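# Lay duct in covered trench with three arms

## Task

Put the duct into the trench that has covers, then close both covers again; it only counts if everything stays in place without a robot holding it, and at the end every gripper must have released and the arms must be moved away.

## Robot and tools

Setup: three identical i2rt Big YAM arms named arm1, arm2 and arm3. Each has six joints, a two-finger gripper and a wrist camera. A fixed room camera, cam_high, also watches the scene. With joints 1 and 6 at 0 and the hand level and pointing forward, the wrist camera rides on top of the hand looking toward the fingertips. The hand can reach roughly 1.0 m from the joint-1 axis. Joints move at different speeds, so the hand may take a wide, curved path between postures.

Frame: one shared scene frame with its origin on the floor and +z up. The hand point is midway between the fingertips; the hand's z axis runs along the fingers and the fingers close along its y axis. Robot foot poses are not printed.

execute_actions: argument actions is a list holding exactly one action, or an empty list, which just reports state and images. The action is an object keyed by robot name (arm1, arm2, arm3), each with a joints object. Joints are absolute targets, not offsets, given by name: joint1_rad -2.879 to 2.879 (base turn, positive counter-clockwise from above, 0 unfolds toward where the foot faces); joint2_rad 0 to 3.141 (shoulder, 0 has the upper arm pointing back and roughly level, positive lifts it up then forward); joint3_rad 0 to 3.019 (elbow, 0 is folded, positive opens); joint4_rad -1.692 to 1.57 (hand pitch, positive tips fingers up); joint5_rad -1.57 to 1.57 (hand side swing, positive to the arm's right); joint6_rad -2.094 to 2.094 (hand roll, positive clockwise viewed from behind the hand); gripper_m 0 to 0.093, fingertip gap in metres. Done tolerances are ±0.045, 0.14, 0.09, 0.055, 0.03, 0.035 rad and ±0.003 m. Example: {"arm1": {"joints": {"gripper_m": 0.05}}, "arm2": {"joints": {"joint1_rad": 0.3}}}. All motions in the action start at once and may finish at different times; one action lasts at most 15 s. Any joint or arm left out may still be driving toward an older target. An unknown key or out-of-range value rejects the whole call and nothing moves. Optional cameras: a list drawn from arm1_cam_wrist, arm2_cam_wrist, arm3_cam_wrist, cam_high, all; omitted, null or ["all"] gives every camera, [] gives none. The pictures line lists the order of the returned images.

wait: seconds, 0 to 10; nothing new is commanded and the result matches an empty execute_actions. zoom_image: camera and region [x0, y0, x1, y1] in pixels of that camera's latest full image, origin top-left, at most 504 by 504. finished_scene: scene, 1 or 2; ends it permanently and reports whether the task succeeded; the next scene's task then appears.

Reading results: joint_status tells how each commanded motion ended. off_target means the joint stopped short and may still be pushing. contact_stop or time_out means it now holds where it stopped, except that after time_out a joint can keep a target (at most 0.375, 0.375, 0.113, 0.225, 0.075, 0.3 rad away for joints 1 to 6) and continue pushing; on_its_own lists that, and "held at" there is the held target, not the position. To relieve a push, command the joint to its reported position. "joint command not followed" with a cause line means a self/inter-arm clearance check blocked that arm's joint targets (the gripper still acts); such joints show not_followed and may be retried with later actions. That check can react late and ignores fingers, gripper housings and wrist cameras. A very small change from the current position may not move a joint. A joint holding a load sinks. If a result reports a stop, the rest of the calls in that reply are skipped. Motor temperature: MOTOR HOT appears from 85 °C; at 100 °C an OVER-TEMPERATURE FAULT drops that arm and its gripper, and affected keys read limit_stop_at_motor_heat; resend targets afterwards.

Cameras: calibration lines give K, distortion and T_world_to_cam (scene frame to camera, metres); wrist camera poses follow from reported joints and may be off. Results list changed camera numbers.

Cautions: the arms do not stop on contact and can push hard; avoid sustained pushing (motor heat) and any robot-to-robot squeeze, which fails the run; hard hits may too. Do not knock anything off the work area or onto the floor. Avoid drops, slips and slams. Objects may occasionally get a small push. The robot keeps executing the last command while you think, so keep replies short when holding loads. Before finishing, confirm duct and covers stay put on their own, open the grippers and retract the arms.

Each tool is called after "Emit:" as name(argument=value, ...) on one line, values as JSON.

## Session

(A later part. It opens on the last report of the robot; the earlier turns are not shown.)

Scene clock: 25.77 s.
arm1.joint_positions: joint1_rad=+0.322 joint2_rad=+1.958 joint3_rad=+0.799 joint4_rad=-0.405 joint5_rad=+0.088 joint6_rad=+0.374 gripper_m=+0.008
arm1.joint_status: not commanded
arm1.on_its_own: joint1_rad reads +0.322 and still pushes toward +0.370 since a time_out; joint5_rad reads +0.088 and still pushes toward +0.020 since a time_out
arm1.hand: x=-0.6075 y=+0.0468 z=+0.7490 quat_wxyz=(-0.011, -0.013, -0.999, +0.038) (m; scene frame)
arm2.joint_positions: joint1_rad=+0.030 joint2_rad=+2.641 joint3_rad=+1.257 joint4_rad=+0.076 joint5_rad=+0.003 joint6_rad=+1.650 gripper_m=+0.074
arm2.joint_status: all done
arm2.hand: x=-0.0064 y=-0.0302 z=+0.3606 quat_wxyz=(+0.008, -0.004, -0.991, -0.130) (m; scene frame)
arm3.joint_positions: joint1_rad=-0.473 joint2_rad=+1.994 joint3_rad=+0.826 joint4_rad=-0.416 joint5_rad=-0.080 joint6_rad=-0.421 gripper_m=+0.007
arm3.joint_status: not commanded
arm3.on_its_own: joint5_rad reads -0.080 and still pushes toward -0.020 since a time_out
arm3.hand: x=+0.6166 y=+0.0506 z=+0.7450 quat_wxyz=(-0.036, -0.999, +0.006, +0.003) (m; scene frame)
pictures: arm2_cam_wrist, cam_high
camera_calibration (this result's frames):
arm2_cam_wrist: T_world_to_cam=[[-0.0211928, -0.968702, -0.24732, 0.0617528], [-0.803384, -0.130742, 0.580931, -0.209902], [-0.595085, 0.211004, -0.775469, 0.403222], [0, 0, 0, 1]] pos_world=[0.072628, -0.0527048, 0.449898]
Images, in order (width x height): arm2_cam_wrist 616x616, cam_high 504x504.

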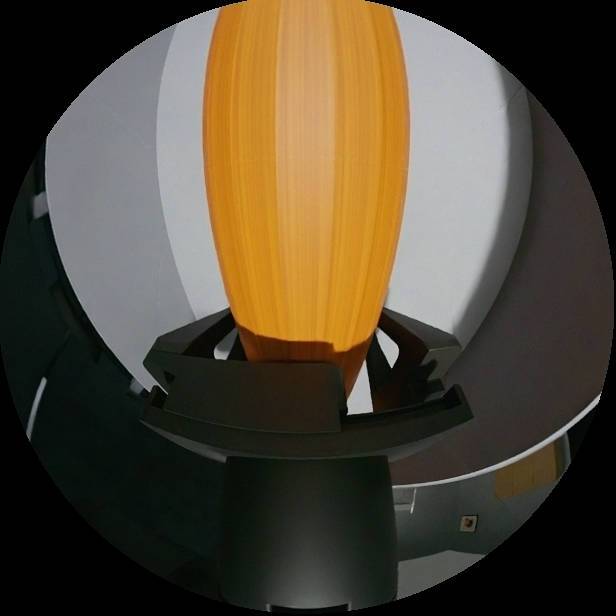

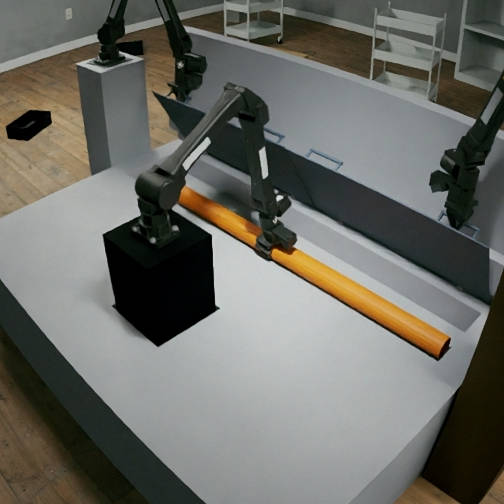

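Emit:
execute_actions(actions=[{"arm2":{"joints":{"joint2_rad":2.635,"joint3_rad":1.26,"joint4_rad":0.08,"gripper_m":0.093}}}], cameras=[])

Emit:
execute_actions(actions=[{"arm2":{"joints":{"joint2_rad":2.31,"joint3_rad":1.06,"joint4_rad":-0.1}}}], cameras=[])

Emit:
execute_actions(actions=[{"arm2":{"joints":{"joint2_rad":1.45,"joint3_rad":0.45,"joint4_rad":-0.55}}}], cameras=["cam_high","arm2_cam_wrist"])

Scene clock: 27.47 s.
arm1.joint_positions: joint1_rad=+0.322 joint2_rad=+1.958 joint3_rad=+0.799 joint4_rad=-0.405 joint5_rad=+0.088 joint6_rad=+0.374 gripper_m=+0.008
arm1.joint_status: not commanded
arm1.on_its_own: joint1_rad reads +0.322 and still pushes toward +0.370 since a time_out; joint5_rad reads +0.088 and still pushes toward +0.020 since a time_out
arm1.hand: x=-0.6075 y=+0.0468 z=+0.7490 quat_wxyz=(-0.011, -0.013, -0.999, +0.038) (m; scene frame)
arm2.joint_positions: joint1_rad=+0.030 joint2_rad=+2.641 joint3_rad=+1.257 joint4_rad=+0.074 joint5_rad=+0.003 joint6_rad=+1.650 gripper_m=+0.093
arm2.joint_status: all done
arm2.hand: x=-0.0064 y=-0.0305 z=+0.3606 quat_wxyz=(+0.008, -0.004, -0.991, -0.130) (m; scene frame)
arm3.joint_positions: joint1_rad=-0.473 joint2_rad=+1.994 joint3_rad=+0.826 joint4_rad=-0.416 joint5_rad=-0.080 joint6_rad=-0.421 gripper_m=+0.007
arm3.joint_status: not commanded
arm3.on_its_own: joint5_rad reads -0.080 and still pushes toward -0.020 since a time_out
arm3.hand: x=+0.6166 y=+0.0506 z=+0.7450 quat_wxyz=(-0.036, -0.999, +0.006, +0.003) (m; scene frame)
pictures: none
No camera images: the call's "cameras" was empty. Leave "cameras" out to get every camera's image.

Scene clock: 28.70 s.
arm1.joint_positions: joint1_rad=+0.322 joint2_rad=+1.958 joint3_rad=+0.799 joint4_rad=-0.405 joint5_rad=+0.088 joint6_rad=+0.374 gripper_m=+0.008
arm1.joint_status: not commanded
arm1.on_its_own: joint1_rad reads +0.322 and still pushes toward +0.370 since a time_out; joint5_rad reads +0.088 and still pushes toward +0.020 since a time_out
arm1.hand: x=-0.6075 y=+0.0468 z=+0.7490 quat_wxyz=(-0.011, -0.013, -0.999, +0.038) (m; scene frame)
arm2.joint_positions: joint1_rad=+0.030 joint2_rad=+2.304 joint3_rad=+1.060 joint4_rad=-0.093 joint5_rad=+0.003 joint6_rad=+1.650 gripper_m=+0.093
arm2.joint_status: all done
arm2.hand: x=-0.0054 y=-0.0459 z=+0.4864 quat_wxyz=(+0.007, -0.004, -0.993, -0.116) (m; scene frame)
arm3.joint_positions: joint1_rad=-0.473 joint2_rad=+1.994 joint3_rad=+0.826 joint4_rad=-0.416 joint5_rad=-0.080 joint6_rad=-0.421 gripper_m=+0.007
arm3.joint_status: not commanded
arm3.on_its_own: joint5_rad reads -0.080 and still pushes toward -0.020 since a time_out
arm3.hand: x=+0.6166 y=+0.0506 z=+0.7450 quat_wxyz=(-0.036, -0.999, +0.006, +0.003) (m; scene frame)
pictures: none
No camera images: the call's "cameras" was empty. Leave "cameras" out to get every camera's image.

Scene clock: 30.10 s.
arm1.joint_positions: joint1_rad=+0.322 joint2_rad=+1.958 joint3_rad=+0.799 joint4_rad=-0.405 joint5_rad=+0.088 joint6_rad=+0.374 gripper_m=+0.008
arm1.joint_status: not commanded
arm1.on_its_own: joint1_rad reads +0.322 and still pushes toward +0.370 since a time_out; joint5_rad reads +0.088 and still pushes toward +0.020 since a time_out
arm1.hand: x=-0.6075 y=+0.0468 z=+0.7490 quat_wxyz=(-0.011, -0.013, -0.999, +0.038) (m; scene frame)
arm2.joint_positions: joint1_rad=+0.030 joint2_rad=+1.453 joint3_rad=+0.455 joint4_rad=-0.543 joint5_rad=+0.003 joint6_rad=+1.650 gripper_m=+0.093
arm2.joint_status: all done
arm2.hand: x=+0.0123 y=-0.2912 z=+0.6688 quat_wxyz=(+0.000, -0.004, -1.000, -0.016) (m; scene frame)
arm3.joint_positions: joint1_rad=-0.473 joint2_rad=+1.994 joint3_rad=+0.826 joint4_rad=-0.416 joint5_rad=-0.080 joint6_rad=-0.421 gripper_m=+0.007
arm3.joint_status: not commanded
arm3.on_its_own: joint5_rad reads -0.080 and still pushes toward -0.020 since a time_out
arm3.hand: x=+0.6166 y=+0.0506 z=+0.7450 quat_wxyz=(-0.036, -0.999, +0.006, +0.003) (m; scene frame)
pictures: arm2_cam_wrist, cam_high
camera_calibration (this result's frames):
arm2_cam_wrist: T_world_to_cam=[[-0.0189576, -0.999627, -0.0196809, -0.275705], [-0.812876, 0.003949, 0.582423, -0.369664], [-0.582128, 0.0270395, -0.812648, 0.679598], [0, 0, 0, 1]] pos_world=[0.0898953, -0.292519, 0.762149]
Images, in order (width x height): arm2_cam_wrist 616x616, cam_high 504x504.

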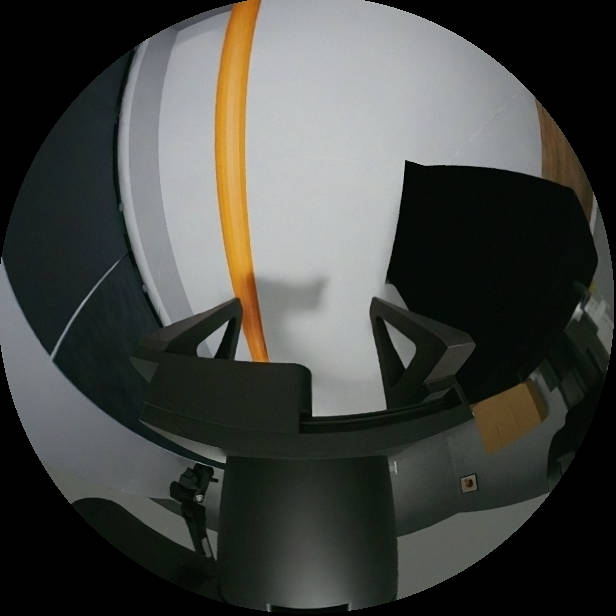

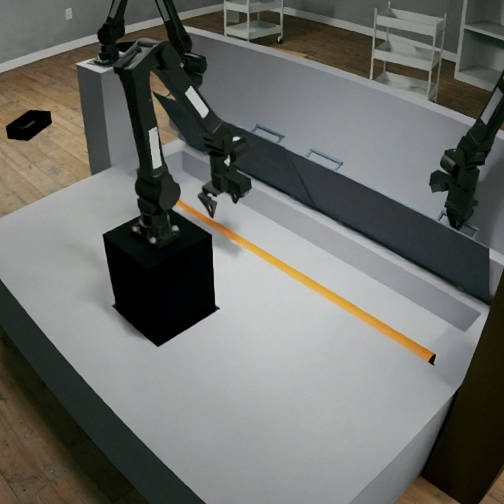

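Emit:
execute_actions(actions=[{"arm1":{"joints":{"joint1_rad":0.06,"joint2_rad":2.1,"joint3_rad":0.78,"joint4_rad":-0.19,"joint6_rad":0.065}},"arm3":{"joints":{"joint1_rad":-0.23,"joint2_rad":2.12,"joint3_rad":0.785,"joint4_rad":-0.19,"joint6_rad":-0.15}},"arm2":{"joints":{"joint2_rad":1.1,"joint3_rad":0.6}}}], cameras=[])

Emit:
execute_actions(actions=[{"arm1":{"joints":{"joint1_rad":-0.2,"joint2_rad":2.45,"joint3_rad":0.94,"joint4_rad":0,"joint5_rad":0.02,"joint6_rad":-0.175}},"arm3":{"joints":{"joint1_rad":0.02,"joint2_rad":2.465,"joint3_rad":0.925,"joint4_rad":0.025,"joint5_rad":-0.02,"joint6_rad":0.09}}}], cameras=[])

Emit:
execute_actions(actions=[{"arm1":{"joints":{"joint1_rad":-0.27,"joint2_rad":2.65,"joint3_rad":1.09,"joint4_rad":0.09,"joint5_rad":0.01,"joint6_rad":-0.24}},"arm3":{"joints":{"joint1_rad":0.095,"joint2_rad":2.66,"joint3_rad":1.065,"joint4_rad":0.13,"joint5_rad":-0.01,"joint6_rad":0.16}}}], cameras=[])

Emit:
execute_actions(actions=[{"arm1":{"joints":{"joint1_rad":-0.295,"joint2_rad":2.77,"joint3_rad":1.13,"joint4_rad":0.11}},"arm3":{"joints":{"joint1_rad":0.12,"joint2_rad":2.78,"joint3_rad":1.105,"joint4_rad":0.15}}}], cameras=["cam_high"])

Scene clock: 37.90 s.
arm1.joint_positions: joint1_rad=+0.020 joint2_rad=+2.142 joint3_rad=+0.773 joint4_rad=-0.181 joint5_rad=+0.039 joint6_rad=+0.073 gripper_m=+0.008
arm1.joint_status: all done
arm1.on_its_own: joint5_rad moved -0.048 to your old target +0.020
arm1.hand: x=-0.6081 y=-0.0594 z=+0.6805 quat_wxyz=(-0.004, -0.013, -1.000, +0.017) (m; scene frame)
arm2.joint_positions: joint1_rad=+0.030 joint2_rad=+1.094 joint3_rad=+0.568 joint4_rad=-0.547 joint5_rad=+0.003 joint6_rad=+1.650 gripper_m=+0.093
arm2.joint_status: all done
arm2.hand: x=+0.0054 y=-0.1948 z=+0.8110 quat_wxyz=(+0.017, -0.004, -0.969, -0.246) (m; scene frame)
arm3.joint_positions: joint1_rad=-0.184 joint2_rad=+2.171 joint3_rad=+0.779 joint4_rad=-0.177 joint5_rad=-0.040 joint6_rad=-0.132 gripper_m=+0.007
arm3.joint_status: joint1_rad off_target (ended at -0.184, target -0.230); the others done
arm3.on_its_own: joint5_rad moved +0.040 to your old target -0.020
arm3.hand: x=+0.6160 y=-0.0535 z=+0.6760 quat_wxyz=(-0.017, -1.000, +0.006, -0.004) (m; scene frame)
pictures: none
No camera images: the call's "cameras" was empty. Leave "cameras" out to get every camera's image.

Scene clock: 40.20 s.
arm1.joint_positions: joint1_rad=-0.233 joint2_rad=+2.511 joint3_rad=+0.953 joint4_rad=+0.001 joint5_rad=-0.002 joint6_rad=-0.180 gripper_m=+0.008
arm1.joint_status: all done
arm1.hand: x=-0.6074 y=-0.1458 z=+0.5587 quat_wxyz=(+0.001, -0.013, -1.000, -0.002) (m; scene frame)
arm2.joint_positions: joint1_rad=+0.030 joint2_rad=+1.094 joint3_rad=+0.568 joint4_rad=-0.547 joint5_rad=+0.003 joint6_rad=+1.650 gripper_m=+0.093
arm2.joint_status: not commanded
arm2.hand: x=+0.0054 y=-0.1948 z=+0.8110 quat_wxyz=(+0.017, -0.004, -0.969, -0.246) (m; scene frame)
arm3.joint_positions: joint1_rad=+0.063 joint2_rad=+2.522 joint3_rad=+0.933 joint4_rad=+0.026 joint5_rad=+0.019 joint6_rad=+0.117 gripper_m=+0.007
arm3.joint_status: joint5_rad time_out (moved +0.059 of +0.020); the others done
arm3.on_its_own: joint5_rad reads +0.019 and still pushes toward -0.020 since a time_out
arm3.hand: x=+0.6124 y=-0.1322 z=+0.5598 quat_wxyz=(+0.012, -1.000, +0.007, -0.003) (m; scene frame)
pictures: none
No camera images: the call's "cameras" was empty. Leave "cameras" out to get every camera's image.

not run: a stop came earlier in this reply.

not run: a stop came earlier in this reply.

Emit:
execute_actions(actions=[{"arm1":{"joints":{"joint1_rad":-0.27,"joint2_rad":2.65,"joint3_rad":1.09,"joint4_rad":0.09,"joint6_rad":-0.24}},"arm3":{"joints":{"joint1_rad":0.095,"joint2_rad":2.66,"joint3_rad":1.065,"joint4_rad":0.13,"joint6_rad":0.16}}}], cameras=[])

Emit:
execute_actions(actions=[{"arm1":{"joints":{"joint1_rad":-0.295,"joint2_rad":2.77,"joint3_rad":1.13,"joint4_rad":0.11}},"arm3":{"joints":{"joint1_rad":0.12,"joint2_rad":2.78,"joint3_rad":1.105,"joint4_rad":0.15}}}], cameras=["cam_high"])

Scene clock: 41.67 s.
arm1.joint_positions: joint1_rad=-0.287 joint2_rad=+2.727 joint3_rad=+1.104 joint4_rad=+0.085 joint5_rad=+0.016 joint6_rad=-0.234 gripper_m=+0.007
arm1.joint_status: all done
arm1.hand: x=-0.6061 y=-0.1704 z=+0.4812 quat_wxyz=(-0.006, -0.014, -1.000, +0.010) (m; scene frame)
arm2.joint_positions: joint1_rad=+0.030 joint2_rad=+1.094 joint3_rad=+0.568 joint4_rad=-0.547 joint5_rad=+0.003 joint6_rad=+1.650 gripper_m=+0.093
arm2.joint_status: not commanded
arm2.hand: x=+0.0054 y=-0.1948 z=+0.8110 quat_wxyz=(+0.017, -0.004, -0.969, -0.246) (m; scene frame)
arm3.joint_positions: joint1_rad=+0.116 joint2_rad=+2.743 joint3_rad=+1.083 joint4_rad=+0.122 joint5_rad=-0.011 joint6_rad=+0.170 gripper_m=+0.007
arm3.joint_status: all done
arm3.on_its_own: joint5_rad moved -0.030 to your old target -0.020
arm3.hand: x=+0.6103 y=-0.1571 z=+0.4810 quat_wxyz=(-0.005, -1.000, +0.007, +0.007) (m; scene frame)
pictures: none
No camera images: the call's "cameras" was empty. Leave "cameras" out to get every camera's image.

Scene clock: 42.37 s.
arm1.joint_positions: joint1_rad=-0.296 joint2_rad=+2.767 joint3_rad=+1.133 joint4_rad=+0.098 joint5_rad=+0.009 joint6_rad=-0.241 gripper_m=+0.007
arm1.joint_status: all done
arm1.hand: x=-0.6076 y=-0.1722 z=+0.4663 quat_wxyz=(-0.008, -0.014, -1.000, +0.007) (m; scene frame)
arm2.joint_positions: joint1_rad=+0.030 joint2_rad=+1.094 joint3_rad=+0.568 joint4_rad=-0.547 joint5_rad=+0.003 joint6_rad=+1.650 gripper_m=+0.093
arm2.joint_status: not commanded
arm2.hand: x=+0.0054 y=-0.1948 z=+0.8110 quat_wxyz=(+0.017, -0.004, -0.969, -0.246) (m; scene frame)
arm3.joint_positions: joint1_rad=+0.122 joint2_rad=+2.780 joint3_rad=+1.108 joint4_rad=+0.138 joint5_rad=-0.011 joint6_rad=+0.174 gripper_m=+0.007
arm3.joint_status: all done
arm3.hand: x=+0.6113 y=-0.1590 z=+0.4676 quat_wxyz=(-0.006, -1.000, +0.006, +0.009) (m; scene frame)
pictures: cam_high
Images, in order (width x height): cam_high 504x504.

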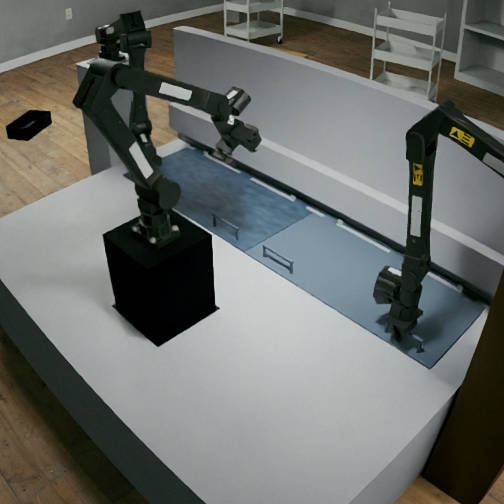

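Emit:
execute_actions(actions=[{"arm1":{"joints":{"gripper_m":0.06}},"arm3":{"joints":{"gripper_m":0.06}}}], cameras=[])

Emit:
execute_actions(actions=[{"arm1":{"joints":{"joint2_rad":2.1,"joint3_rad":0.85,"joint4_rad":-0.2}},"arm3":{"joints":{"joint2_rad":2.1,"joint3_rad":0.85,"joint4_rad":-0.2}}}], cameras=["cam_high"])

Emit:
finished_scene(scene=2)

Scene clock: 43.43 s.
arm1.joint_positions: joint1_rad=-0.295 joint2_rad=+2.767 joint3_rad=+1.132 joint4_rad=+0.098 joint5_rad=+0.013 joint6_rad=-0.241 gripper_m=+0.060
arm1.joint_status: all done
arm1.hand: x=-0.6086 y=-0.1722 z=+0.4664 quat_wxyz=(-0.007, -0.014, -1.000, +0.009) (m; scene frame)
arm2.joint_positions: joint1_rad=+0.030 joint2_rad=+1.094 joint3_rad=+0.568 joint4_rad=-0.547 joint5_rad=+0.003 joint6_rad=+1.650 gripper_m=+0.093
arm2.joint_status: not commanded
arm2.hand: x=+0.0054 y=-0.1948 z=+0.8110 quat_wxyz=(+0.017, -0.004, -0.969, -0.246) (m; scene frame)
arm3.joint_positions: joint1_rad=+0.123 joint2_rad=+2.778 joint3_rad=+1.108 joint4_rad=+0.138 joint5_rad=-0.024 joint6_rad=+0.174 gripper_m=+0.060
arm3.joint_status: all done
arm3.hand: x=+0.6109 y=-0.1617 z=+0.4683 quat_wxyz=(-0.012, -1.000, +0.005, +0.009) (m; scene frame)
pictures: none
No camera images: the call's "cameras" was empty. Leave "cameras" out to get every camera's image.

Scene clock: 44.87 s.
arm1.joint_positions: joint1_rad=-0.295 joint2_rad=+2.096 joint3_rad=+0.852 joint4_rad=-0.191 joint5_rad=+0.018 joint6_rad=-0.241 gripper_m=+0.060
arm1.joint_status: all done
arm1.hand: x=-0.5625 y=-0.1857 z=+0.7056 quat_wxyz=(-0.056, -0.014, -0.998, +0.024) (m; scene frame)
arm2.joint_positions: joint1_rad=+0.030 joint2_rad=+1.094 joint3_rad=+0.568 joint4_rad=-0.547 joint5_rad=+0.003 joint6_rad=+1.650 gripper_m=+0.093
arm2.joint_status: not commanded
arm2.hand: x=+0.0054 y=-0.1948 z=+0.8110 quat_wxyz=(+0.017, -0.004, -0.969, -0.246) (m; scene frame)
arm3.joint_positions: joint1_rad=+0.123 joint2_rad=+2.094 joint3_rad=+0.850 joint4_rad=-0.188 joint5_rad=-0.024 joint6_rad=+0.173 gripper_m=+0.060
arm3.joint_status: all done
arm3.hand: x=+0.5527 y=-0.1719 z=+0.7106 quat_wxyz=(-0.021, -0.998, +0.004, +0.059) (m; scene frame)
pictures: cam_high
Images, in order (width x height): cam_high 504x504.

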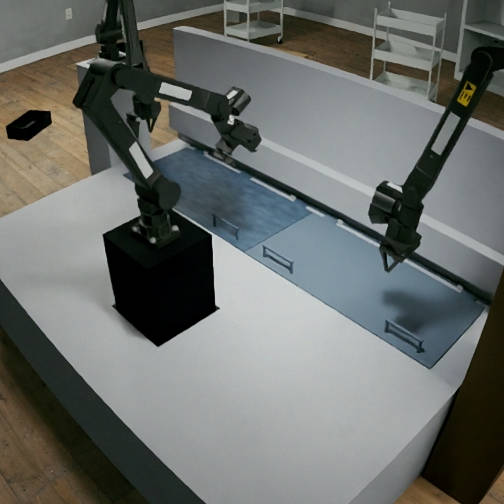

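The scene is finished: the task was done.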